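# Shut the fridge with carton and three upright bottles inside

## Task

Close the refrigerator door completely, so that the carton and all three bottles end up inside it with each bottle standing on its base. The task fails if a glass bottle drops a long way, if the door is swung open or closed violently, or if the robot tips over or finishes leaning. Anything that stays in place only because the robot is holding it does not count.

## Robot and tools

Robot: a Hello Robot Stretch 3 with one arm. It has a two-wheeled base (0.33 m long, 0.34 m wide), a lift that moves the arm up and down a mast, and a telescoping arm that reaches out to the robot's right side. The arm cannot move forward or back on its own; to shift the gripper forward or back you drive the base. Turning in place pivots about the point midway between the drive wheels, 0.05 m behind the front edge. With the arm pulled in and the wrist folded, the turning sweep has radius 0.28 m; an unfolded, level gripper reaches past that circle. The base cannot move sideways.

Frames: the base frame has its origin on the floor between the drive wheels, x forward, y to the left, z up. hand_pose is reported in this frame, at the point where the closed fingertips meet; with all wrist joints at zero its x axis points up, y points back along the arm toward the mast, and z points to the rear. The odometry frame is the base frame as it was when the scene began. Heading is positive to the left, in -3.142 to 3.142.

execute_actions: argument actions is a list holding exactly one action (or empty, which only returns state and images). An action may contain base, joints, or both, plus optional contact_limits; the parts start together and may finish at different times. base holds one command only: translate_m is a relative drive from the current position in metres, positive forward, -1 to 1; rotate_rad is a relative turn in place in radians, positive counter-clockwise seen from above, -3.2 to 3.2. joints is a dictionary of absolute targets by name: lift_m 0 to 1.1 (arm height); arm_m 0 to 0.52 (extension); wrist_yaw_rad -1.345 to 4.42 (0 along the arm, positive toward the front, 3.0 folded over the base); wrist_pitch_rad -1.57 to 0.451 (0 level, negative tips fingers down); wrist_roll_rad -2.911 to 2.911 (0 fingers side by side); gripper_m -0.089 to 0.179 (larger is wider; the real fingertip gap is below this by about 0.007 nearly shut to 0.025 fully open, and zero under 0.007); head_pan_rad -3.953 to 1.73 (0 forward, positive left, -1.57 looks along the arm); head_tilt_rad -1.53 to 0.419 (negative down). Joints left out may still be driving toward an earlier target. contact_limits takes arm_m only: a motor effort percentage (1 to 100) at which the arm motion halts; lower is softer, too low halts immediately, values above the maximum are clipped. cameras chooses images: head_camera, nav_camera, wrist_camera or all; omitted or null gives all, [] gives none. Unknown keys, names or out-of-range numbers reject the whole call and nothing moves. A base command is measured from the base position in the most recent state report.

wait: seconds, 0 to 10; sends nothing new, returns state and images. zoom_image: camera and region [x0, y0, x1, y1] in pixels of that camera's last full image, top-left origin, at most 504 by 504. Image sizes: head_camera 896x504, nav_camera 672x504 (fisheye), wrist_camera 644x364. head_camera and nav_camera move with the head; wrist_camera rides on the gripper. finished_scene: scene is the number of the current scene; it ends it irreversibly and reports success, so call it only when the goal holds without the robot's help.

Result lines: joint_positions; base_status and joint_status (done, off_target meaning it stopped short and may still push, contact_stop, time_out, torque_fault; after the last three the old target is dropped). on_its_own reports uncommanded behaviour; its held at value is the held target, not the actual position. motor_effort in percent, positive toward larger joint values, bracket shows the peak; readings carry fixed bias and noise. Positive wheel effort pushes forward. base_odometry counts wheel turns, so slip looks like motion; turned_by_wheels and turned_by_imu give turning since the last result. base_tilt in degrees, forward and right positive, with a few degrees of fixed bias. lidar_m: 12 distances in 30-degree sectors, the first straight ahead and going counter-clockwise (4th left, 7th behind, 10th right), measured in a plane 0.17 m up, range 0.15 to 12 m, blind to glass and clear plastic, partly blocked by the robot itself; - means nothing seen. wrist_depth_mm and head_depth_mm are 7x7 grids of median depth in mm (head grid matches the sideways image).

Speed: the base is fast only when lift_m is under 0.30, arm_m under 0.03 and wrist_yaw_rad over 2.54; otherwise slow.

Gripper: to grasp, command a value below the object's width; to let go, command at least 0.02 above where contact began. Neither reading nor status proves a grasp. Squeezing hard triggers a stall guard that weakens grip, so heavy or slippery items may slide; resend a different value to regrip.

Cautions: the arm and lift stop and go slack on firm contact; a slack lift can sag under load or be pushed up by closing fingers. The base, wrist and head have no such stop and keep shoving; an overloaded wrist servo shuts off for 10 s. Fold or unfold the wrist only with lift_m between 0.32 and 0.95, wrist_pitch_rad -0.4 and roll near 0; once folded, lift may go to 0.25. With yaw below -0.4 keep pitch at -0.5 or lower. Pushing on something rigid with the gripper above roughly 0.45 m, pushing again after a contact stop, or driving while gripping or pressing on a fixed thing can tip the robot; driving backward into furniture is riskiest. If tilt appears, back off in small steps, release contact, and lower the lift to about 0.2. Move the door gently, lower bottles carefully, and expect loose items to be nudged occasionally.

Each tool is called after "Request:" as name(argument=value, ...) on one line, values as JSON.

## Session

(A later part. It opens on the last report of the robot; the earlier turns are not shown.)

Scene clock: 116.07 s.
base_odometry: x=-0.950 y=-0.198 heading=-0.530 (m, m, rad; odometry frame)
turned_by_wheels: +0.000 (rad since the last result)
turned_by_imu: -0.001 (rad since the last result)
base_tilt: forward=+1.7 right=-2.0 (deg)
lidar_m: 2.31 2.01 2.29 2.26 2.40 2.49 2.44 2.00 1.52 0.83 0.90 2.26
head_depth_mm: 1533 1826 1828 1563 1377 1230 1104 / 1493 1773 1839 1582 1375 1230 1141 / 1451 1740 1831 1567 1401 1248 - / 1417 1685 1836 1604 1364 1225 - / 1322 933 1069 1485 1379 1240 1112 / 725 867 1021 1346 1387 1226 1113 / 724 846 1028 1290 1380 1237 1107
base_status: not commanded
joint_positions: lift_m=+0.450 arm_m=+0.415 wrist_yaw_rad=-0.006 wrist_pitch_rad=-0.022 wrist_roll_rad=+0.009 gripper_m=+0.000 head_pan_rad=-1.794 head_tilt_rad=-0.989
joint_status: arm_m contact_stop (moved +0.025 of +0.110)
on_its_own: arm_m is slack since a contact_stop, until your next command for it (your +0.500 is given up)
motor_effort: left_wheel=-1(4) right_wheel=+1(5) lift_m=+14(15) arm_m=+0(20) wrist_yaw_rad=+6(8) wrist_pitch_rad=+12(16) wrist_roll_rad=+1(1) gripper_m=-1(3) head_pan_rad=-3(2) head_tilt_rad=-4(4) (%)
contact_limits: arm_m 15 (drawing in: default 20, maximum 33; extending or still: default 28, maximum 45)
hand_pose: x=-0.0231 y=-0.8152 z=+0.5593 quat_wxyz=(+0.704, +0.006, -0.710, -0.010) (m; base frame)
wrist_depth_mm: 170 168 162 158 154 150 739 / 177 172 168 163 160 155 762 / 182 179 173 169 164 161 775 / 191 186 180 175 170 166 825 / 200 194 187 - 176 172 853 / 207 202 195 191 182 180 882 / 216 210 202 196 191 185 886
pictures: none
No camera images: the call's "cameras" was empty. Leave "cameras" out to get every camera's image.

Request:
execute_actions(actions=[{"joints":{"arm_m":0.39,"lift_m":0.2}}], cameras=[])

Request:
execute_actions(actions=[{"joints":{"arm_m":0.48},"contact_limits":{"arm_m":35}}], cameras=[])

Scene clock: 122.27 s.
base_odometry: x=-0.950 y=-0.198 heading=-0.530 (m, m, rad; odometry frame)
turned_by_wheels: +0.000 (rad since the last result)
turned_by_imu: +0.000 (rad since the last result)
base_tilt: forward=+1.8 right=-2.1 (deg)
lidar_m: 2.31 2.01 2.30 2.26 2.40 2.49 2.44 1.99 1.53 0.83 0.90 2.27
head_depth_mm: 1536 1848 1833 1565 1378 1226 1105 / 1494 1775 1823 1566 1380 1224 1138 / 1467 1733 1840 1574 1390 1249 - / 1425 1677 1839 1565 1378 1209 - / 1326 926 1100 1340 1352 1226 1106 / 724 864 1042 1333 1385 1230 1107 / 724 848 1029 1290 1392 1241 1115
base_status: not commanded
joint_positions: lift_m=+0.200 arm_m=+0.390 wrist_yaw_rad=-0.003 wrist_pitch_rad=-0.018 wrist_roll_rad=+0.009 gripper_m=+0.000 head_pan_rad=-1.794 head_tilt_rad=-0.989
joint_status: all done
motor_effort: left_wheel=+0(1) right_wheel=+0(0) lift_m=+14(15) arm_m=-3(1) wrist_yaw_rad=+2(5) wrist_pitch_rad=+9(12) wrist_roll_rad=+1(1) gripper_m=-1(3) head_pan_rad=-3(3) head_tilt_rad=-4(4) (%)
hand_pose: x=-0.0222 y=-0.7911 z=+0.3105 quat_wxyz=(+0.704, +0.005, -0.710, -0.008) (m; base frame)
wrist_depth_mm: 195 191 185 180 175 172 749 / 203 197 193 186 182 178 793 / 209 204 198 193 186 184 808 / 218 212 205 200 193 190 837 / 226 221 213 - 199 198 854 / 237 232 223 216 207 600 694 / 245 236 231 222 216 479 533
pictures: none
No camera images: the call's "cameras" was empty. Leave "cameras" out to get every camera's image.

Scene clock: 123.80 s.
base_odometry: x=-0.950 y=-0.198 heading=-0.530 (m, m, rad; odometry frame)
turned_by_wheels: +0.000 (rad since the last result)
turned_by_imu: -0.005 (rad since the last result)
base_tilt: forward=+1.7 right=-2.1 (deg)
lidar_m: 2.30 2.01 2.29 2.26 2.38 2.49 2.44 2.02 1.53 0.84 0.91 2.25
head_depth_mm: 1551 1852 1834 1567 1372 1224 1104 / 1502 1792 1831 1578 1374 1228 1138 / 1470 1742 1832 1570 1378 1253 - / 1437 1699 1841 1578 1376 1219 - / 1339 961 1124 1384 1358 1228 1110 / 730 877 1066 1355 1382 1228 1105 / 734 861 1042 1298 1397 1227 1111
base_status: not commanded
joint_positions: lift_m=+0.200 arm_m=+0.424 wrist_yaw_rad=+0.005 wrist_pitch_rad=-0.019 wrist_roll_rad=+0.009 gripper_m=+0.000 head_pan_rad=-1.794 head_tilt_rad=-0.990
joint_status: arm_m contact_stop (moved +0.034 of +0.090)
on_its_own: arm_m is slack since a contact_stop, until your next command for it (your +0.480 is given up)
motor_effort: left_wheel=+2(7) right_wheel=-3(6) lift_m=+14(14) arm_m=+0(36) wrist_yaw_rad=-4(7) wrist_pitch_rad=+10(15) wrist_roll_rad=+1(1) gripper_m=-2(7) head_pan_rad=-3(3) head_tilt_rad=-3(4) (%)
contact_limits: arm_m 35 (drawing in: default 20, maximum 33; extending or still: default 28, maximum 45)
hand_pose: x=-0.0202 y=-0.8250 z=+0.3102 quat_wxyz=(+0.704, +0.009, -0.710, -0.005) (m; base frame)
wrist_depth_mm: 172 168 164 158 153 149 746 / 178 173 169 164 159 155 759 / 184 180 175 169 165 160 786 / 191 186 181 174 170 166 804 / 201 194 187 - 175 173 828 / 208 203 197 191 181 178 686 / 218 210 202 195 191 186 528
pictures: none
No camera images: the call's "cameras" was empty. Leave "cameras" out to get every camera's image.

Request:
execute_actions(actions=[{"base":{"rotate_rad":0.41},"joints":{"arm_m":0.1,"wrist_yaw_rad":1.57}}], cameras=[])

Request:
execute_actions(actions=[{"base":{"translate_m":-0.52},"joints":{"gripper_m":0.15}}], cameras=[])

Request:
execute_actions(actions=[{"base":{"rotate_rad":-0.41},"joints":{"arm_m":0.49,"head_pan_rad":-1.3}}], cameras=["wrist_camera"])

Scene clock: 137.03 s.
base_odometry: x=-0.950 y=-0.198 heading=-0.120 (m, m, rad; odometry frame)
turned_by_wheels: +0.410 (rad since the last result)
turned_by_imu: +0.400 (rad since the last result)
base_tilt: forward=+1.7 right=-2.0 (deg)
lidar_m: 2.00 2.36 2.25 2.31 2.57 2.44 2.27 1.59 0.84 0.87 2.01 2.31
head_depth_mm: 1268 1566 1796 1563 1365 1227 1107 / 733 876 1127 1547 1370 1226 1136 / 767 905 1096 1394 1377 1248 - / 790 931 1144 1469 1386 1198 - / 808 960 1176 1478 1381 1251 1108 / 832 991 1229 1550 1377 1242 1102 / 854 1725 1829 1592 1387 1229 1109
base_status: done
joint_positions: lift_m=+0.200 arm_m=+0.100 wrist_yaw_rad=+1.568 wrist_pitch_rad=-0.019 wrist_roll_rad=+0.010 gripper_m=+0.000 head_pan_rad=-1.794 head_tilt_rad=-0.990
joint_status: all done
motor_effort: left_wheel=-1(17) right_wheel=+1(20) lift_m=+14(14) arm_m=-3(4) wrist_yaw_rad=+1(29) wrist_pitch_rad=+10(9) wrist_roll_rad=+1(1) gripper_m=-1(4) head_pan_rad=-3(3) head_tilt_rad=-3(4) (%)
hand_pose: x=+0.2344 y=-0.2459 z=+0.3102 quat_wxyz=(+0.503, +0.507, -0.498, +0.492) (m; base frame)
wrist_depth_mm: - - - - - - - / - - - - - - - / - - - - - - - / - - - - - - - / 966 960 996 - - - - / 686 669 675 614 694 695 687 / 532 532 539 524 527 535 533
pictures: none
No camera images: the call's "cameras" was empty. Leave "cameras" out to get every camera's image.

Scene clock: 143.50 s.
base_odometry: x=-1.466 y=-0.136 heading=-0.120 (m, m, rad; odometry frame)
turned_by_wheels: +0.000 (rad since the last result)
turned_by_imu: +0.002 (rad since the last result)
base_tilt: forward=+1.8 right=-2.2 (deg)
lidar_m: 2.52 2.60 2.48 2.55 2.08 1.98 1.92 1.34 1.27 0.71 0.82 2.77
head_depth_mm: 1133 1333 1599 1571 1369 1227 1100 / 1152 1353 1642 1573 1376 1226 1143 / 1173 1371 1672 1562 1375 1239 - / 1197 1408 1716 1580 1381 1196 - / 1165 1325 1460 1506 1388 1239 1112 / 871 936 1005 1191 1344 1238 1109 / 704 755 866 1159 1382 1225 1109
base_status: done
joint_positions: lift_m=+0.200 arm_m=+0.100 wrist_yaw_rad=+1.568 wrist_pitch_rad=-0.019 wrist_roll_rad=+0.010 gripper_m=+0.150 head_pan_rad=-1.794 head_tilt_rad=-0.990
joint_status: all done
motor_effort: left_wheel=-1(6) right_wheel=+1(2) lift_m=+14(14) arm_m=-3(3) wrist_yaw_rad=+1(0) wrist_pitch_rad=+9(10) wrist_roll_rad=+0(1) gripper_m=+0(81) head_pan_rad=-3(2) head_tilt_rad=-4(4) (%)
hand_pose: x=+0.2344 y=-0.2459 z=+0.3102 quat_wxyz=(+0.503, +0.507, -0.498, +0.492) (m; base frame)
wrist_depth_mm: - - - - - - - / - - - - - - - / - - - - - - - / - - - - - - - / 963 - 964 - - - - / 681 644 693 684 675 - 681 / 527 529 528 526 534 526 532
pictures: none
No camera images: the call's "cameras" was empty. Leave "cameras" out to get every camera's image.

Scene clock: 147.57 s.
base_odometry: x=-1.466 y=-0.136 heading=-0.530 (m, m, rad; odometry frame)
turned_by_wheels: -0.410 (rad since the last result)
turned_by_imu: -0.401 (rad since the last result)
base_tilt: forward=+1.8 right=-2.0 (deg)
lidar_m: 2.77 2.51 2.54 2.48 2.62 2.02 1.98 1.71 1.30 1.16 0.71 0.95
head_depth_mm: 1120 1317 1578 1560 1379 1232 1109 / 1151 1345 1623 1617 1368 1241 1129 / 1180 1396 1683 1617 1377 1231 1157 / 1189 1391 1664 1581 1380 1232 1136 / 930 1048 1190 1367 1378 1224 1109 / 736 809 924 1169 1388 1231 1111 / 624 709 925 1261 1396 1234 1112
base_status: done
joint_positions: lift_m=+0.200 arm_m=+0.490 wrist_yaw_rad=+1.568 wrist_pitch_rad=-0.019 wrist_roll_rad=+0.010 gripper_m=+0.150 head_pan_rad=-1.307 head_tilt_rad=-0.990
joint_status: all done
motor_effort: left_wheel=+1(5) right_wheel=-1(6) lift_m=+14(14) arm_m=+3(3) wrist_yaw_rad=+1(0) wrist_pitch_rad=+10(10) wrist_roll_rad=+1(1) gripper_m=+0(0) head_pan_rad=+2(24) head_tilt_rad=-4(3) (%)
hand_pose: x=+0.2344 y=-0.6353 z=+0.3102 quat_wxyz=(+0.503, +0.507, -0.498, +0.492) (m; base frame)
wrist_depth_mm: - - - 234 270 227 226 / - - - 241 268 232 231 / - - - 250 267 241 240 / - - - 256 265 251 247 / 973 - 949 270 306 259 256 / 693 645 689 278 304 - 268 / 526 514 516 290 302 280 275
pictures: wrist_camera
Images, in order (width x height): wrist_camera 644x364.

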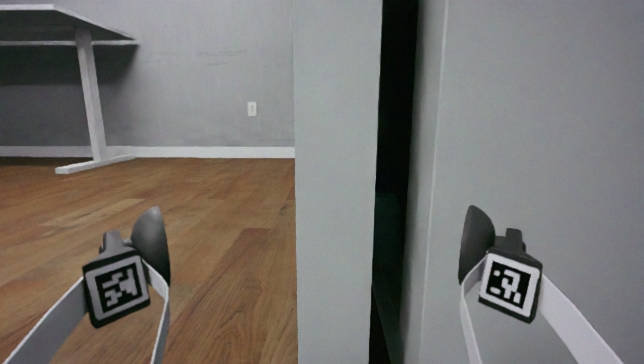

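Request:
execute_actions(actions=[{"base":{"translate_m":0.135},"joints":{"arm_m":0.478}}], cameras=[])

Request:
execute_actions(actions=[{"base":{"translate_m":0.02},"joints":{"arm_m":0.38}}], cameras=[])

Request:
execute_actions(actions=[{"base":{"translate_m":0.11},"joints":{"arm_m":0.21}}], cameras=["wrist_camera"])

Request:
execute_actions(actions=[{"base":{"translate_m":0.33},"joints":{"head_pan_rad":-1.57}}], cameras=["nav_camera"])

Request:
execute_actions(actions=[{"joints":{"arm_m":0.1,"wrist_yaw_rad":0,"lift_m":0.1,"gripper_m":0.12}}])

Scene clock: 156.87 s.
base_odometry: x=-1.349 y=-0.204 heading=-0.530 (m, m, rad; odometry frame)
turned_by_wheels: +0.000 (rad since the last result)
turned_by_imu: -0.001 (rad since the last result)
base_tilt: forward=+1.8 right=-2.2 (deg)
lidar_m: 2.64 2.40 2.53 2.48 2.62 2.16 2.11 1.72 1.31 0.76 0.66 0.97
head_depth_mm: 1130 1307 1591 1560 1388 1227 1103 / 1162 1360 1634 1604 1375 1222 1131 / 1163 1375 1697 1595 1377 1224 1149 / 809 954 1162 1407 1372 1237 1124 / 608 704 856 1104 1367 1228 1105 / 572 699 898 1195 1385 1232 1111 / 622 752 949 1303 1375 1233 1113
base_status: done
joint_positions: lift_m=+0.200 arm_m=+0.478 wrist_yaw_rad=+1.568 wrist_pitch_rad=-0.019 wrist_roll_rad=+0.010 gripper_m=+0.150 head_pan_rad=-1.307 head_tilt_rad=-0.990
joint_status: all done
motor_effort: left_wheel=+1(5) right_wheel=-1(3) lift_m=+14(14) arm_m=-3(2) wrist_yaw_rad=+1(1) wrist_pitch_rad=+10(10) wrist_roll_rad=+1(0) gripper_m=+1(0) head_pan_rad=+2(2) head_tilt_rad=-4(4) (%)
hand_pose: x=+0.2344 y=-0.6239 z=+0.3102 quat_wxyz=(+0.503, +0.507, -0.498, +0.492) (m; base frame)
wrist_depth_mm: - - - 112 109 149 119 / - - - 116 112 159 119 / - - - 120 116 158 120 / - - - 124 120 168 119 / 950 - 962 128 125 153 122 / 680 646 671 133 129 - 125 / 522 526 526 139 134 180 129
pictures: none
No camera images: the call's "cameras" was empty. Leave "cameras" out to get every camera's image.

Scene clock: 158.83 s.
base_odometry: x=-1.332 y=-0.214 heading=-0.530 (m, m, rad; odometry frame)
turned_by_wheels: +0.000 (rad since the last result)
turned_by_imu: -0.001 (rad since the last result)
base_tilt: forward=+1.7 right=-1.9 (deg)
lidar_m: 2.62 2.38 2.54 2.48 2.62 2.18 2.13 1.72 1.31 0.75 0.56 0.94
head_depth_mm: 1124 1314 1566 1568 1380 1229 1107 / 1158 1360 1625 1561 1382 1223 1123 / 1145 1359 1670 1575 1360 1230 1151 / 740 871 1079 1377 1361 1224 1137 / 662 670 773 958 1303 1224 1110 / 495 586 745 1020 1367 1231 1119 / 489 619 834 1183 1398 1237 1110
base_status: done
joint_positions: lift_m=+0.200 arm_m=+0.380 wrist_yaw_rad=+1.568 wrist_pitch_rad=-0.022 wrist_roll_rad=+0.010 gripper_m=+0.150 head_pan_rad=-1.307 head_tilt_rad=-0.990
joint_status: all done
motor_effort: left_wheel=+0(19) right_wheel=+1(25) lift_m=+14(14) arm_m=-3(6) wrist_yaw_rad=+2(29) wrist_pitch_rad=+11(12) wrist_roll_rad=+1(0) gripper_m=+0(7) head_pan_rad=+2(2) head_tilt_rad=-3(3) (%)
hand_pose: x=+0.2343 y=-0.5262 z=+0.3094 quat_wxyz=(+0.504, +0.507, -0.497, +0.491) (m; base frame)
wrist_depth_mm: - - - 118 110 508 483 / - - - 122 113 568 556 / - - - 126 118 428 284 / - - - 130 122 408 287 / 944 - 967 135 126 363 284 / 674 636 662 140 132 - 292 / 526 516 524 146 136 368 297
pictures: none
No camera images: the call's "cameras" was empty. Leave "cameras" out to get every camera's image.

Scene clock: 161.33 s.
base_odometry: x=-1.237 y=-0.270 heading=-0.530 (m, m, rad; odometry frame)
turned_by_wheels: +0.000 (rad since the last result)
turned_by_imu: -0.001 (rad since the last result)
base_tilt: forward=+1.8 right=-2.0 (deg)
lidar_m: 2.51 2.28 2.52 2.47 2.61 2.29 2.23 1.73 1.32 0.73 0.39 0.39
head_depth_mm: 1137 1328 1574 1575 1383 1236 1108 / 1138 1364 1655 1568 1375 1234 1129 / 671 815 1104 1506 1404 1212 1164 / 756 1217 1092 1362 1402 1213 1130 / 810 1261 1170 1362 1385 1223 1113 / 841 1274 1165 1452 1361 1184 1108 / 839 1103 1174 849 708 1230 1117
base_status: done
joint_positions: lift_m=+0.200 arm_m=+0.210 wrist_yaw_rad=+1.568 wrist_pitch_rad=-0.022 wrist_roll_rad=+0.010 gripper_m=+0.150 head_pan_rad=-1.307 head_tilt_rad=-0.990
joint_status: all done
motor_effort: left_wheel=+0(9) right_wheel=-1(23) lift_m=+14(14) arm_m=-3(3) wrist_yaw_rad=+2(23) wrist_pitch_rad=+11(12) wrist_roll_rad=+1(0) gripper_m=+0(5) head_pan_rad=+2(2) head_tilt_rad=-4(4) (%)
hand_pose: x=+0.2343 y=-0.3562 z=+0.3094 quat_wxyz=(+0.504, +0.507, -0.497, +0.491) (m; base frame)
wrist_depth_mm: - - 175 216 281 405 478 / - - 180 224 296 428 485 / - - 187 232 309 464 501 / - - 191 239 324 497 518 / 951 - 200 250 339 547 532 / 673 246 209 260 359 - 457 / 531 523 217 271 376 523 413
pictures: wrist_camera
Images, in order (width x height): wrist_camera 644x364.

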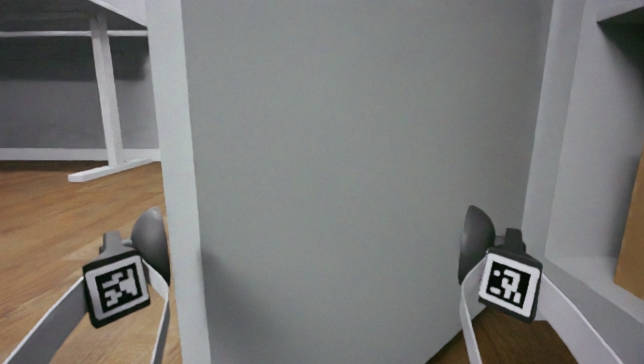

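Scene clock: 165.90 s.
base_odometry: x=-0.952 y=-0.436 heading=-0.530 (m, m, rad; odometry frame)
turned_by_wheels: +0.000 (rad since the last result)
turned_by_imu: -0.002 (rad since the last result)
base_tilt: forward=+1.7 right=-2.0 (deg)
lidar_m: 2.18 1.97 2.49 2.43 2.59 2.63 2.56 1.76 0.76 0.72 0.44 0.35
head_depth_mm: 703 1432 1707 1565 1370 1234 1108 / 701 812 1002 1551 1369 1231 1138 / 810 1204 1114 1385 1405 1228 - / 810 1234 1138 1288 1416 1226 1153 / 783 1236 1142 1325 1400 1221 1106 / 785 1202 1113 1355 1339 1217 1109 / 772 862 943 980 970 964 1066
base_status: done
joint_positions: lift_m=+0.200 arm_m=+0.210 wrist_yaw_rad=+1.573 wrist_pitch_rad=-0.022 wrist_roll_rad=+0.010 gripper_m=+0.150 head_pan_rad=-1.563 head_tilt_rad=-0.990
joint_status: all done
motor_effort: left_wheel=+0(6) right_wheel=+0(20) lift_m=+14(14) arm_m=-3(3) wrist_yaw_rad=-3(6) wrist_pitch_rad=+11(12) wrist_roll_rad=+0(0) gripper_m=+1(2) head_pan_rad=-3(20) head_tilt_rad=-3(3) (%)
hand_pose: x=+0.2343 y=-0.3547 z=+0.3095 quat_wxyz=(+0.503, +0.508, -0.496, +0.493) (m; base frame)
wrist_depth_mm: 215 214 212 213 213 211 210 / 221 219 221 220 220 219 219 / 229 227 227 228 226 227 225 / 239 237 237 235 233 232 234 / 248 243 245 243 242 243 241 / 258 255 252 253 253 - 251 / 270 265 265 264 260 264 260
pictures: nav_camera (sideways: a quarter turn counterclockwise sets it upright)
Images, in order (width x height): nav_camera 672x504.

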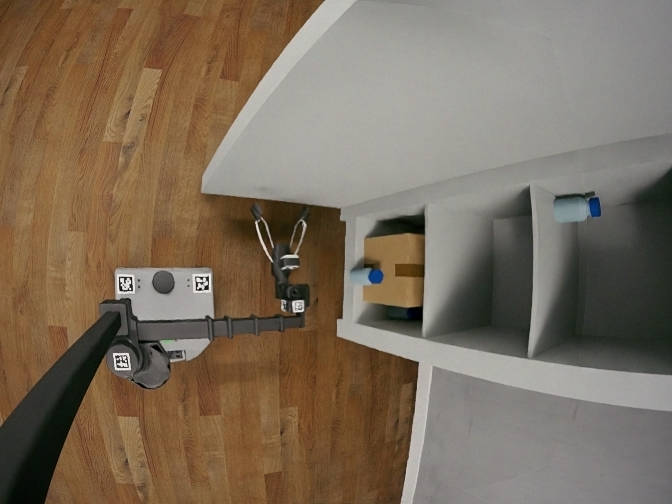

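Scene clock: 167.97 s.
base_odometry: x=-0.952 y=-0.436 heading=-0.530 (m, m, rad; odometry frame)
turned_by_wheels: +0.000 (rad since the last result)
turned_by_imu: +0.000 (rad since the last result)
base_tilt: forward=+1.8 right=-2.0 (deg)
lidar_m: 2.19 1.98 2.49 2.44 2.58 2.63 2.57 1.75 0.76 0.72 0.45 0.35
head_depth_mm: 701 1433 1696 1582 1380 1236 1108 / 704 815 1001 1536 1374 1224 1142 / 808 1199 1112 1380 1378 1252 - / 810 1232 1138 1264 1374 1223 1151 / 782 1228 1136 1324 1378 1233 1110 / 785 1200 1117 1340 1333 1233 1101 / 766 863 936 987 983 977 1074
base_status: not commanded
joint_positions: lift_m=+0.100 arm_m=+0.100 wrist_yaw_rad=+0.003 wrist_pitch_rad=-0.021 wrist_roll_rad=+0.010 gripper_m=+0.120 head_pan_rad=-1.563 head_tilt_rad=-0.990
joint_status: all done
motor_effort: left_wheel=+1(1) right_wheel=+0(1) lift_m=+14(14) arm_m=-3(4) wrist_yaw_rad=-3(3) wrist_pitch_rad=+11(11) wrist_roll_rad=+0(1) gripper_m=+0(81) head_pan_rad=-3(3) head_tilt_rad=-4(3) (%)
hand_pose: x=-0.0206 y=-0.5010 z=+0.2097 quat_wxyz=(+0.704, +0.009, -0.710, -0.007) (m; base frame)
wrist_depth_mm: 373 449 410 407 479 358 861 / 381 441 416 418 551 377 860 / 395 476 433 430 550 386 880 / 403 484 449 447 520 399 914 / 385 427 417 419 418 663 709 / 393 - 451 441 448 546 513 / 388 380 384 391 388 388 383
pictures: head_camera (sideways: a quarter turn clockwise sets it upright), nav_camera (sideways: a quarter turn counterclockwise sets it upright), wrist_camera
Images, in order (width x height): head_camera 896x504, nav_camera 672x504, wrist_camera 644x364.

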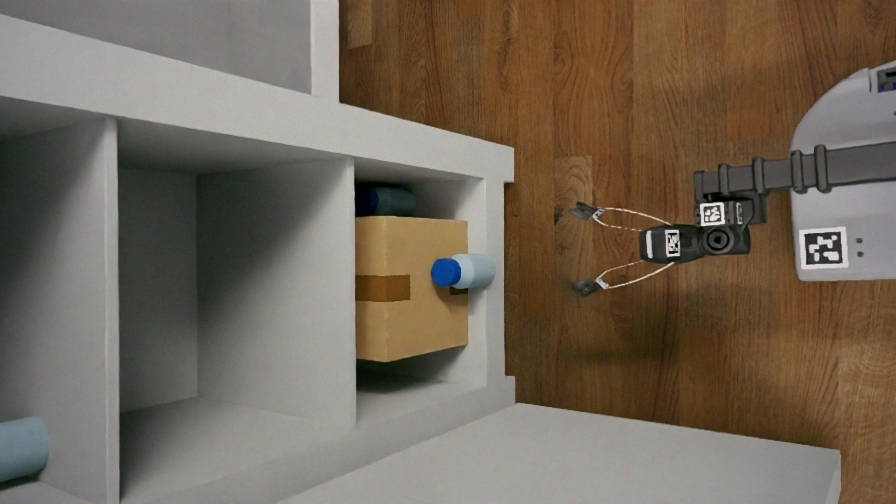

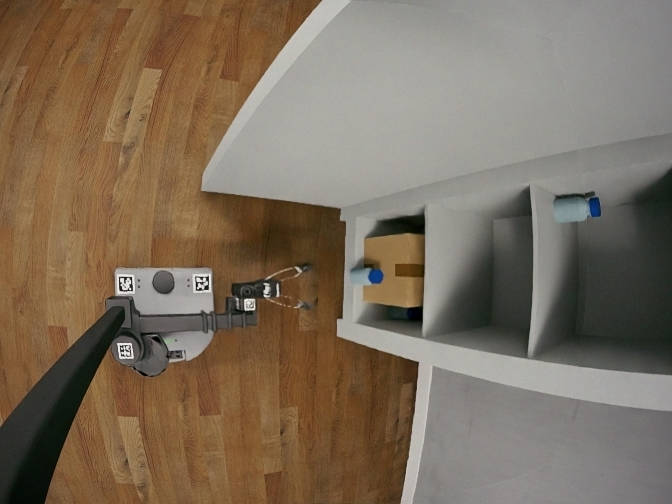

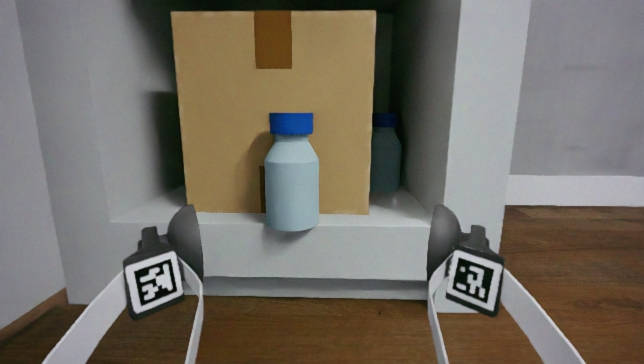

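Request:
execute_actions(actions=[{"base":{"translate_m":0.036},"joints":{"arm_m":0.345,"lift_m":0.05}}], cameras=["wrist_camera","head_camera"])

Request:
execute_actions(actions=[{"joints":{"gripper_m":0.02}}], cameras=[])

Request:
execute_actions(actions=[{"joints":{"lift_m":0.08}}], cameras=["wrist_camera"])

Scene clock: 175.63 s.
base_odometry: x=-0.921 y=-0.454 heading=-0.529 (m, m, rad; odometry frame)
turned_by_wheels: +0.000 (rad since the last result)
turned_by_imu: +0.000 (rad since the last result)
base_tilt: forward=+1.8 right=-2.0 (deg)
lidar_m: 2.15 1.94 2.49 2.43 2.59 2.67 2.60 1.76 0.77 0.80 0.40 0.32
head_depth_mm: 672 861 1711 1561 1385 1233 1108 / 763 842 1003 1482 1376 1227 1140 / 808 1221 1141 1392 1391 1226 - / 809 1234 1139 1273 1359 1232 1162 / 809 1230 1142 1392 1382 1233 1109 / 788 1130 1091 1243 1304 1194 1110 / 758 812 878 875 873 873 1002
base_status: done
joint_positions: lift_m=+0.050 arm_m=+0.345 wrist_yaw_rad=+0.002 wrist_pitch_rad=-0.020 wrist_roll_rad=+0.010 gripper_m=+0.120 head_pan_rad=-1.563 head_tilt_rad=-0.990
joint_status: all done
motor_effort: left_wheel=+0(5) right_wheel=-1(2) lift_m=+14(14) arm_m=+3(1) wrist_yaw_rad=-2(2) wrist_pitch_rad=+10(11) wrist_roll_rad=+1(1) gripper_m=+1(0) head_pan_rad=-3(3) head_tilt_rad=-4(4) (%)
hand_pose: x=-0.0210 y=-0.7454 z=+0.1598 quat_wxyz=(+0.704, +0.008, -0.710, -0.007) (m; base frame)
wrist_depth_mm: 259 186 185 128 180 182 231 / 260 192 191 137 189 190 230 / 272 200 197 131 193 285 230 / 285 205 203 133 201 285 230 / 243 212 212 139 206 248 216 / 177 - 173 144 170 187 174 / - 181 178 177 175 176 172
pictures: head_camera (sideways: a quarter turn clockwise sets it upright), wrist_camera
Images, in order (width x height): head_camera 896x504, wrist_camera 644x364.

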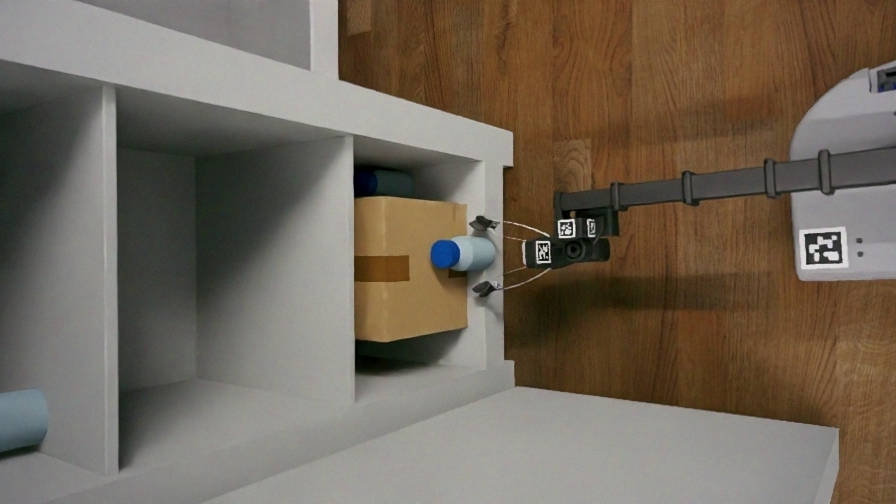

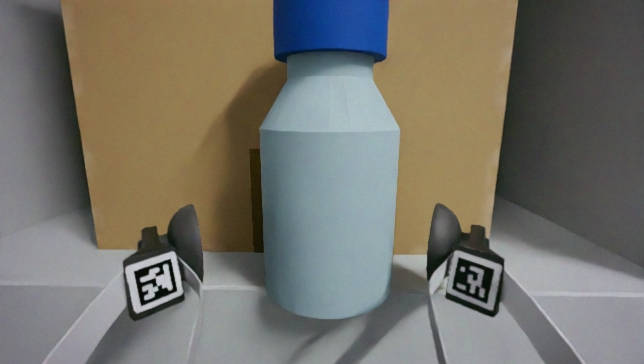

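Scene clock: 177.13 s.
base_odometry: x=-0.921 y=-0.454 heading=-0.530 (m, m, rad; odometry frame)
turned_by_wheels: +0.000 (rad since the last result)
turned_by_imu: +0.000 (rad since the last result)
base_tilt: forward=+1.9 right=-2.1 (deg)
lidar_m: 2.15 1.94 2.48 2.43 2.58 2.66 2.60 1.76 0.77 0.79 0.40 0.32
head_depth_mm: 674 1325 1713 1572 1381 1231 1113 / 761 845 1005 1481 1374 1235 1142 / 808 1216 1141 1384 1398 1230 - / 809 1225 1138 1274 1366 1226 1155 / 814 1226 1138 1360 1384 1229 1105 / 789 1136 1089 1240 1301 1187 1111 / 760 812 885 876 872 874 1003
base_status: not commanded
joint_positions: lift_m=+0.050 arm_m=+0.345 wrist_yaw_rad=-0.011 wrist_pitch_rad=-0.021 wrist_roll_rad=+0.010 gripper_m=+0.021 head_pan_rad=-1.563 head_tilt_rad=-0.990
joint_status: all done
motor_effort: left_wheel=-3(3) right_wheel=+4(4) lift_m=+14(14) arm_m=+3(3) wrist_yaw_rad=+8(9) wrist_pitch_rad=+11(10) wrist_roll_rad=+0(1) gripper_m=-18(92) head_pan_rad=-3(3) head_tilt_rad=-4(4) (%)
hand_pose: x=-0.0244 y=-0.7453 z=+0.1597 quat_wxyz=(+0.704, +0.004, -0.710, -0.012) (m; base frame)
wrist_depth_mm: 187 185 185 128 183 277 223 / 267 190 191 137 190 276 225 / 267 198 195 131 193 277 224 / 279 203 202 134 201 294 223 / 243 211 208 139 207 228 213 / 175 173 172 144 172 175 175 / 179 178 178 177 175 176 175
pictures: none
No camera images: the call's "cameras" was empty. Leave "cameras" out to get every camera's image.

Scene clock: 178.20 s.
base_odometry: x=-0.921 y=-0.454 heading=-0.530 (m, m, rad; odometry frame)
turned_by_wheels: +0.000 (rad since the last result)
turned_by_imu: +0.000 (rad since the last result)
base_tilt: forward=+1.7 right=-2.1 (deg)
lidar_m: 2.15 1.95 2.49 2.43 2.58 2.67 2.60 1.76 0.77 0.79 0.40 0.32
head_depth_mm: 673 860 1716 1572 1384 1232 1104 / 762 846 1000 1488 1376 1233 1142 / 808 1222 1136 1384 1399 1223 - / 807 1233 1134 1275 1362 1235 1159 / 807 1227 1142 1356 1386 1228 1106 / 787 1133 1087 1244 1303 1193 1107 / 759 812 884 881 878 872 1005
base_status: not commanded
joint_positions: lift_m=+0.079 arm_m=+0.345 wrist_yaw_rad=-0.003 wrist_pitch_rad=-0.072 wrist_roll_rad=+0.010 gripper_m=+0.021 head_pan_rad=-1.563 head_tilt_rad=-0.990
joint_status: all done
on_its_own: wrist_pitch_rad is at rest, and its effort (+38) is outside its rest range (-20 to +32)
motor_effort: left_wheel=+0(2) right_wheel=+1(4) lift_m=+29(28) arm_m=+3(3) wrist_yaw_rad=+2(9) wrist_pitch_rad=+38(40) wrist_roll_rad=+0(0) gripper_m=-17(18) head_pan_rad=-3(3) head_tilt_rad=-3(4) (%)
hand_pose: x=-0.0221 y=-0.7435 z=+0.1756 quat_wxyz=(+0.703, +0.025, -0.710, -0.027) (m; base frame)
wrist_depth_mm: 185 182 181 129 178 181 228 / 261 189 188 137 185 188 228 / 275 198 195 131 193 282 228 / 291 207 204 134 202 299 229 / 263 217 181 139 209 253 226 / 196 195 166 144 179 199 199 / 187 186 185 183 181 180 179
pictures: wrist_camera
Images, in order (width x height): wrist_camera 644x364.

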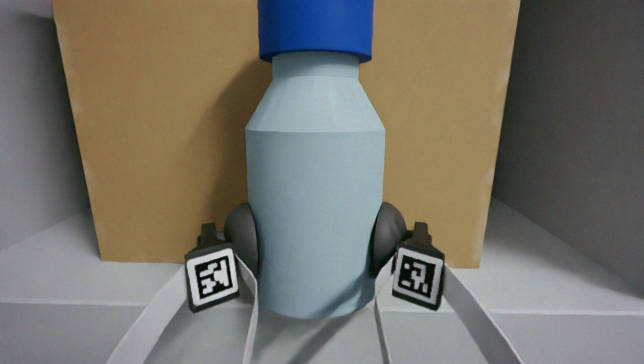

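Grip is shallow; regrasp.

Request:
execute_actions(actions=[{"joints":{"lift_m":0.052}}], cameras=[])

Request:
execute_actions(actions=[{"joints":{"gripper_m":0.11}}], cameras=[])

Request:
execute_actions(actions=[{"joints":{"lift_m":0.065,"arm_m":0.362}}], cameras=[])

Request:
execute_actions(actions=[{"joints":{"gripper_m":0.0}}], cameras=[])

Request:
execute_actions(actions=[{"joints":{"lift_m":0.54,"arm_m":0.25,"wrist_pitch_rad":0.04}}], cameras=["wrist_camera"])

Request:
execute_actions(actions=[{"joints":{"arm_m":0.47},"contact_limits":{"arm_m":12}}], cameras=["wrist_camera","head_camera"])

Scene clock: 186.73 s.
base_odometry: x=-0.921 y=-0.454 heading=-0.530 (m, m, rad; odometry frame)
turned_by_wheels: +0.000 (rad since the last result)
turned_by_imu: +0.000 (rad since the last result)
base_tilt: forward=+1.8 right=-2.1 (deg)
lidar_m: 2.15 1.94 2.49 2.43 2.58 2.66 2.60 1.76 0.77 0.79 0.40 0.32
head_depth_mm: 674 863 1701 1574 1376 1218 1110 / 766 845 1004 1476 1381 1232 1144 / 807 1218 1135 1385 1381 1232 - / 811 1226 1140 1274 1349 1222 1155 / 808 1233 1140 1366 1388 1236 1107 / 788 1134 1089 1254 1312 1187 1113 / 758 814 882 877 875 869 1000
base_status: not commanded
joint_positions: lift_m=+0.052 arm_m=+0.345 wrist_yaw_rad=-0.003 wrist_pitch_rad=-0.028 wrist_roll_rad=+0.010 gripper_m=+0.021 head_pan_rad=-1.563 head_tilt_rad=-0.990
joint_status: all done
motor_effort: left_wheel=+0(1) right_wheel=+0(1) lift_m=+14(25) arm_m=+3(3) wrist_yaw_rad=+1(2) wrist_pitch_rad=+15(38) wrist_roll_rad=+0(1) gripper_m=-16(16) head_pan_rad=-2(3) head_tilt_rad=-3(3) (%)
hand_pose: x=-0.0221 y=-0.7451 z=+0.1598 quat_wxyz=(+0.704, +0.009, -0.710, -0.011) (m; base frame)
wrist_depth_mm: 261 184 183 128 182 184 228 / 259 190 189 136 188 191 228 / 275 197 196 130 194 284 226 / 274 206 203 135 201 283 229 / 240 212 152 139 206 228 217 / 177 178 164 145 172 174 174 / 181 180 180 178 175 174 174
pictures: none
No camera images: the call's "cameras" was empty. Leave "cameras" out to get every camera's image.

Scene clock: 188.13 s.
base_odometry: x=-0.921 y=-0.454 heading=-0.530 (m, m, rad; odometry frame)
turned_by_wheels: +0.000 (rad since the last result)
turned_by_imu: +0.000 (rad since the last result)
base_tilt: forward=+1.8 right=-2.1 (deg)
lidar_m: 2.15 1.94 2.48 2.43 2.59 2.67 2.61 1.76 0.77 0.79 0.40 0.32
head_depth_mm: 673 865 1718 1577 1368 1222 1104 / 768 847 1005 1487 1379 1228 1132 / 807 1220 1148 1384 1390 1227 - / 808 1234 1142 1268 1363 1231 1158 / 811 1236 1143 1366 1373 1230 1107 / 788 1139 1090 1247 1310 1193 1111 / 758 811 885 878 873 874 1003
base_status: not commanded
joint_positions: lift_m=+0.052 arm_m=+0.345 wrist_yaw_rad=-0.003 wrist_pitch_rad=-0.022 wrist_roll_rad=+0.010 gripper_m=+0.110 head_pan_rad=-1.563 head_tilt_rad=-0.990
joint_status: all done
motor_effort: left_wheel=+0(0) right_wheel=+1(0) lift_m=+14(14) arm_m=+3(3) wrist_yaw_rad=+2(0) wrist_pitch_rad=+11(15) wrist_roll_rad=+0(1) gripper_m=+0(81) head_pan_rad=-3(3) head_tilt_rad=-4(4) (%)
hand_pose: x=-0.0221 y=-0.7453 z=+0.1613 quat_wxyz=(+0.704, +0.007, -0.710, -0.009) (m; base frame)
wrist_depth_mm: 259 186 185 128 183 183 227 / 263 191 189 137 188 191 228 / 273 198 196 132 194 284 229 / 277 206 203 134 202 284 228 / 246 211 210 139 206 232 216 / 176 186 174 144 171 189 178 / 178 180 177 177 175 175 173
pictures: none
No camera images: the call's "cameras" was empty. Leave "cameras" out to get every camera's image.

Scene clock: 189.10 s.
base_odometry: x=-0.921 y=-0.454 heading=-0.530 (m, m, rad; odometry frame)
turned_by_wheels: +0.000 (rad since the last result)
turned_by_imu: +0.000 (rad since the last result)
base_tilt: forward=+1.8 right=-2.2 (deg)
lidar_m: 2.15 1.95 2.49 2.43 2.59 2.66 2.61 1.76 0.77 0.75 0.40 0.32
head_depth_mm: 673 862 1697 1576 1373 1231 1108 / 762 846 1006 1479 1382 1226 1148 / 807 1225 1133 1382 1384 1231 - / 810 1225 1139 1271 1356 1226 1159 / 811 1233 1143 1353 1389 1228 1109 / 793 1141 1089 1247 1309 1185 1111 / 759 811 882 876 872 875 1002
base_status: not commanded
joint_positions: lift_m=+0.065 arm_m=+0.362 wrist_yaw_rad=-0.003 wrist_pitch_rad=-0.021 wrist_roll_rad=+0.010 gripper_m=+0.110 head_pan_rad=-1.563 head_tilt_rad=-0.990
joint_status: all done
motor_effort: left_wheel=+0(0) right_wheel=+1(0) lift_m=+26(29) arm_m=+3(2) wrist_yaw_rad=+2(2) wrist_pitch_rad=+11(11) wrist_roll_rad=+0(1) gripper_m=+0(0) head_pan_rad=-3(2) head_tilt_rad=-3(4) (%)
hand_pose: x=-0.0221 y=-0.7623 z=+0.1737 quat_wxyz=(+0.704, +0.007, -0.710, -0.009) (m; base frame)
wrist_depth_mm: 172 170 168 113 166 167 229 / 177 175 173 118 172 172 229 / 185 182 179 121 178 180 229 / 260 188 185 117 183 185 227 / 258 194 141 120 189 244 228 / 198 199 177 125 188 201 200 / 162 162 161 131 158 157 157
pictures: none
No camera images: the call's "cameras" was empty. Leave "cameras" out to get every camera's image.

Scene clock: 190.70 s.
base_odometry: x=-0.921 y=-0.454 heading=-0.530 (m, m, rad; odometry frame)
turned_by_wheels: +0.000 (rad since the last result)
turned_by_imu: +0.000 (rad since the last result)
base_tilt: forward=+1.8 right=-1.9 (deg)
lidar_m: 2.15 1.94 2.49 2.44 2.58 2.66 2.61 1.76 0.77 0.79 0.40 0.32
head_depth_mm: 676 861 1702 1574 1377 1228 1104 / 764 847 1004 1481 1385 1223 1137 / 806 1227 1142 1389 1393 1224 - / 809 1225 1143 1281 1356 1231 1158 / 812 1230 1146 1365 1385 1233 1106 / 786 1135 1079 1235 1312 1192 1111 / 756 814 883 880 875 873 997
base_status: not commanded
joint_positions: lift_m=+0.065 arm_m=+0.362 wrist_yaw_rad=-0.003 wrist_pitch_rad=-0.021 wrist_roll_rad=+0.010 gripper_m=+0.001 head_pan_rad=-1.563 head_tilt_rad=-0.990
joint_status: all done
motor_effort: left_wheel=+0(0) right_wheel=+0(0) lift_m=+26(25) arm_m=+2(3) wrist_yaw_rad=+2(2) wrist_pitch_rad=+11(11) wrist_roll_rad=+0(0) gripper_m=-26(97) head_pan_rad=-3(3) head_tilt_rad=-4(3) (%)
hand_pose: x=-0.0221 y=-0.7624 z=+0.1738 quat_wxyz=(+0.704, +0.007, -0.710, -0.009) (m; base frame)
wrist_depth_mm: 171 168 168 107 166 167 230 / 178 175 174 111 172 173 229 / 185 181 179 117 178 179 228 / 262 188 184 111 182 187 229 / 259 194 128 115 189 242 229 / 197 197 129 120 178 194 202 / 162 161 159 126 158 157 156
pictures: none
No camera images: the call's "cameras" was empty. Leave "cameras" out to get every camera's image.

Scene clock: 195.87 s.
base_odometry: x=-0.921 y=-0.454 heading=-0.530 (m, m, rad; odometry frame)
turned_by_wheels: +0.000 (rad since the last result)
turned_by_imu: +0.000 (rad since the last result)
base_tilt: forward=+1.8 right=-2.1 (deg)
lidar_m: 2.15 1.95 2.48 2.43 2.59 2.66 2.60 1.76 0.77 0.79 0.40 0.32
head_depth_mm: 674 862 1709 1571 1379 1215 1110 / 764 843 999 1480 1390 1245 - / 807 1213 1133 1418 1355 1220 - / 810 1232 861 - 1369 1230 1151 / 809 1228 1143 1363 1377 1230 1104 / 793 1130 1084 1248 1304 1189 1106 / 759 814 882 879 871 868 1009
base_status: not commanded
joint_positions: lift_m=+0.539 arm_m=+0.250 wrist_yaw_rad=-0.002 wrist_pitch_rad=-0.024 wrist_roll_rad=+0.010 gripper_m=+0.020 head_pan_rad=-1.563 head_tilt_rad=-0.990
joint_status: wrist_pitch_rad off_target (ended at -0.024, target +0.040); the others done
on_its_own: gripper_m is held at +0.019, not at your +0.000, by its stall guard, which is not easing now; wrist_pitch_rad is at rest, and its effort (+34) is outside its rest range (-20 to +32)
motor_effort: left_wheel=+0(0) right_wheel=+0(1) lift_m=+28(28) arm_m=-3(4) wrist_yaw_rad=+2(2) wrist_pitch_rad=+34(35) wrist_roll_rad=+0(0) gripper_m=-19(27) head_pan_rad=-3(3) head_tilt_rad=-4(3) (%)
hand_pose: x=-0.0220 y=-0.6509 z=+0.6480 quat_wxyz=(+0.704, +0.008, -0.710, -0.009) (m; base frame)
wrist_depth_mm: 293 407 560 108 556 342 226 / 290 418 630 113 600 336 233 / 293 414 621 118 606 340 239 / 293 415 579 113 539 340 248 / 296 414 129 117 298 337 258 / 295 348 130 121 228 313 267 / 294 419 402 126 407 302 279
pictures: wrist_camera
Images, in order (width x height): wrist_camera 644x364.

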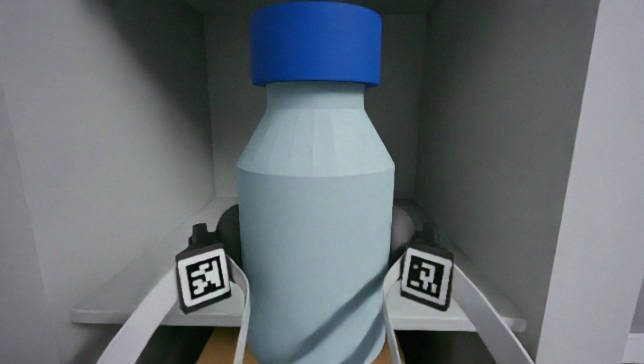

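Scene clock: 198.73 s.
base_odometry: x=-0.921 y=-0.454 heading=-0.530 (m, m, rad; odometry frame)
turned_by_wheels: +0.000 (rad since the last result)
turned_by_imu: +0.000 (rad since the last result)
base_tilt: forward=+1.7 right=-2.0 (deg)
lidar_m: 2.14 1.94 2.48 2.43 2.59 2.66 2.60 1.76 0.77 0.79 0.40 0.32
head_depth_mm: 674 865 1732 1570 1371 1219 1100 / 765 842 1003 1480 1397 1244 - / 809 1217 1133 1365 1380 1217 - / 808 1198 - 1337 1388 1224 1155 / 812 1237 1139 1366 1372 1225 1108 / 786 1129 1089 1239 1310 1188 1113 / 757 813 880 878 875 869 1004
base_status: not commanded
joint_positions: lift_m=+0.539 arm_m=+0.470 wrist_yaw_rad=-0.002 wrist_pitch_rad=-0.024 wrist_roll_rad=+0.010 gripper_m=+0.020 head_pan_rad=-1.563 head_tilt_rad=-0.990
joint_status: all done
on_its_own: gripper_m is held at +0.019, not at your +0.000, by its stall guard, which is not easing now; wrist_pitch_rad is at rest, and its effort (+34) is outside its rest range (-20 to +32)
motor_effort: left_wheel=+0(0) right_wheel=+1(1) lift_m=+28(29) arm_m=+3(5) wrist_yaw_rad=+1(1) wrist_pitch_rad=+34(34) wrist_roll_rad=+0(0) gripper_m=-20(20) head_pan_rad=-3(3) head_tilt_rad=-4(4) (%)
contact_limits: arm_m 12 (drawing in: default 20, maximum 33; extending or still: default 28, maximum 45)
hand_pose: x=-0.0219 y=-0.8703 z=+0.6480 quat_wxyz=(+0.704, +0.008, -0.710, -0.009) (m; base frame)
wrist_depth_mm: 279 387 427 109 419 357 238 / 279 392 444 113 436 357 236 / 280 397 456 118 453 363 236 / 278 397 469 113 466 362 237 / 279 391 130 116 302 358 236 / 281 349 130 121 226 331 235 / 256 268 256 126 258 271 234
pictures: head_camera (sideways: a quarter turn clockwise sets it upright), wrist_camera
Images, in order (width x height): head_camera 896x504, wrist_camera 644x364.

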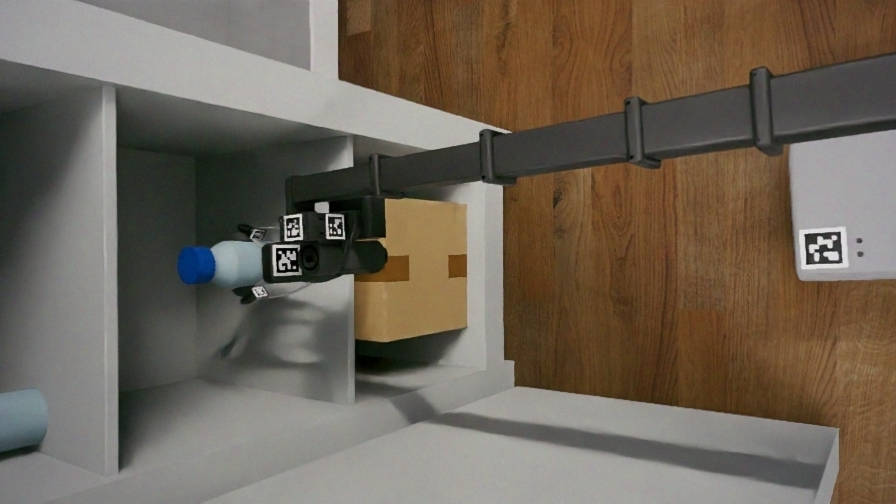

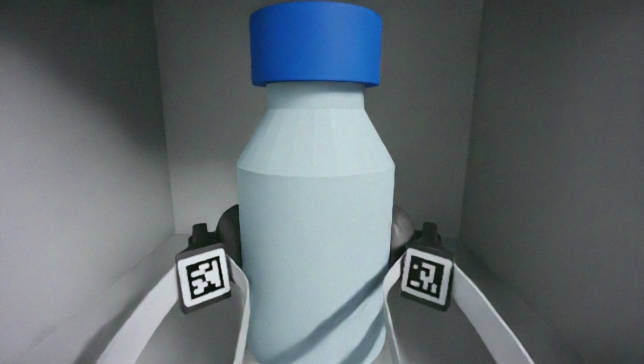

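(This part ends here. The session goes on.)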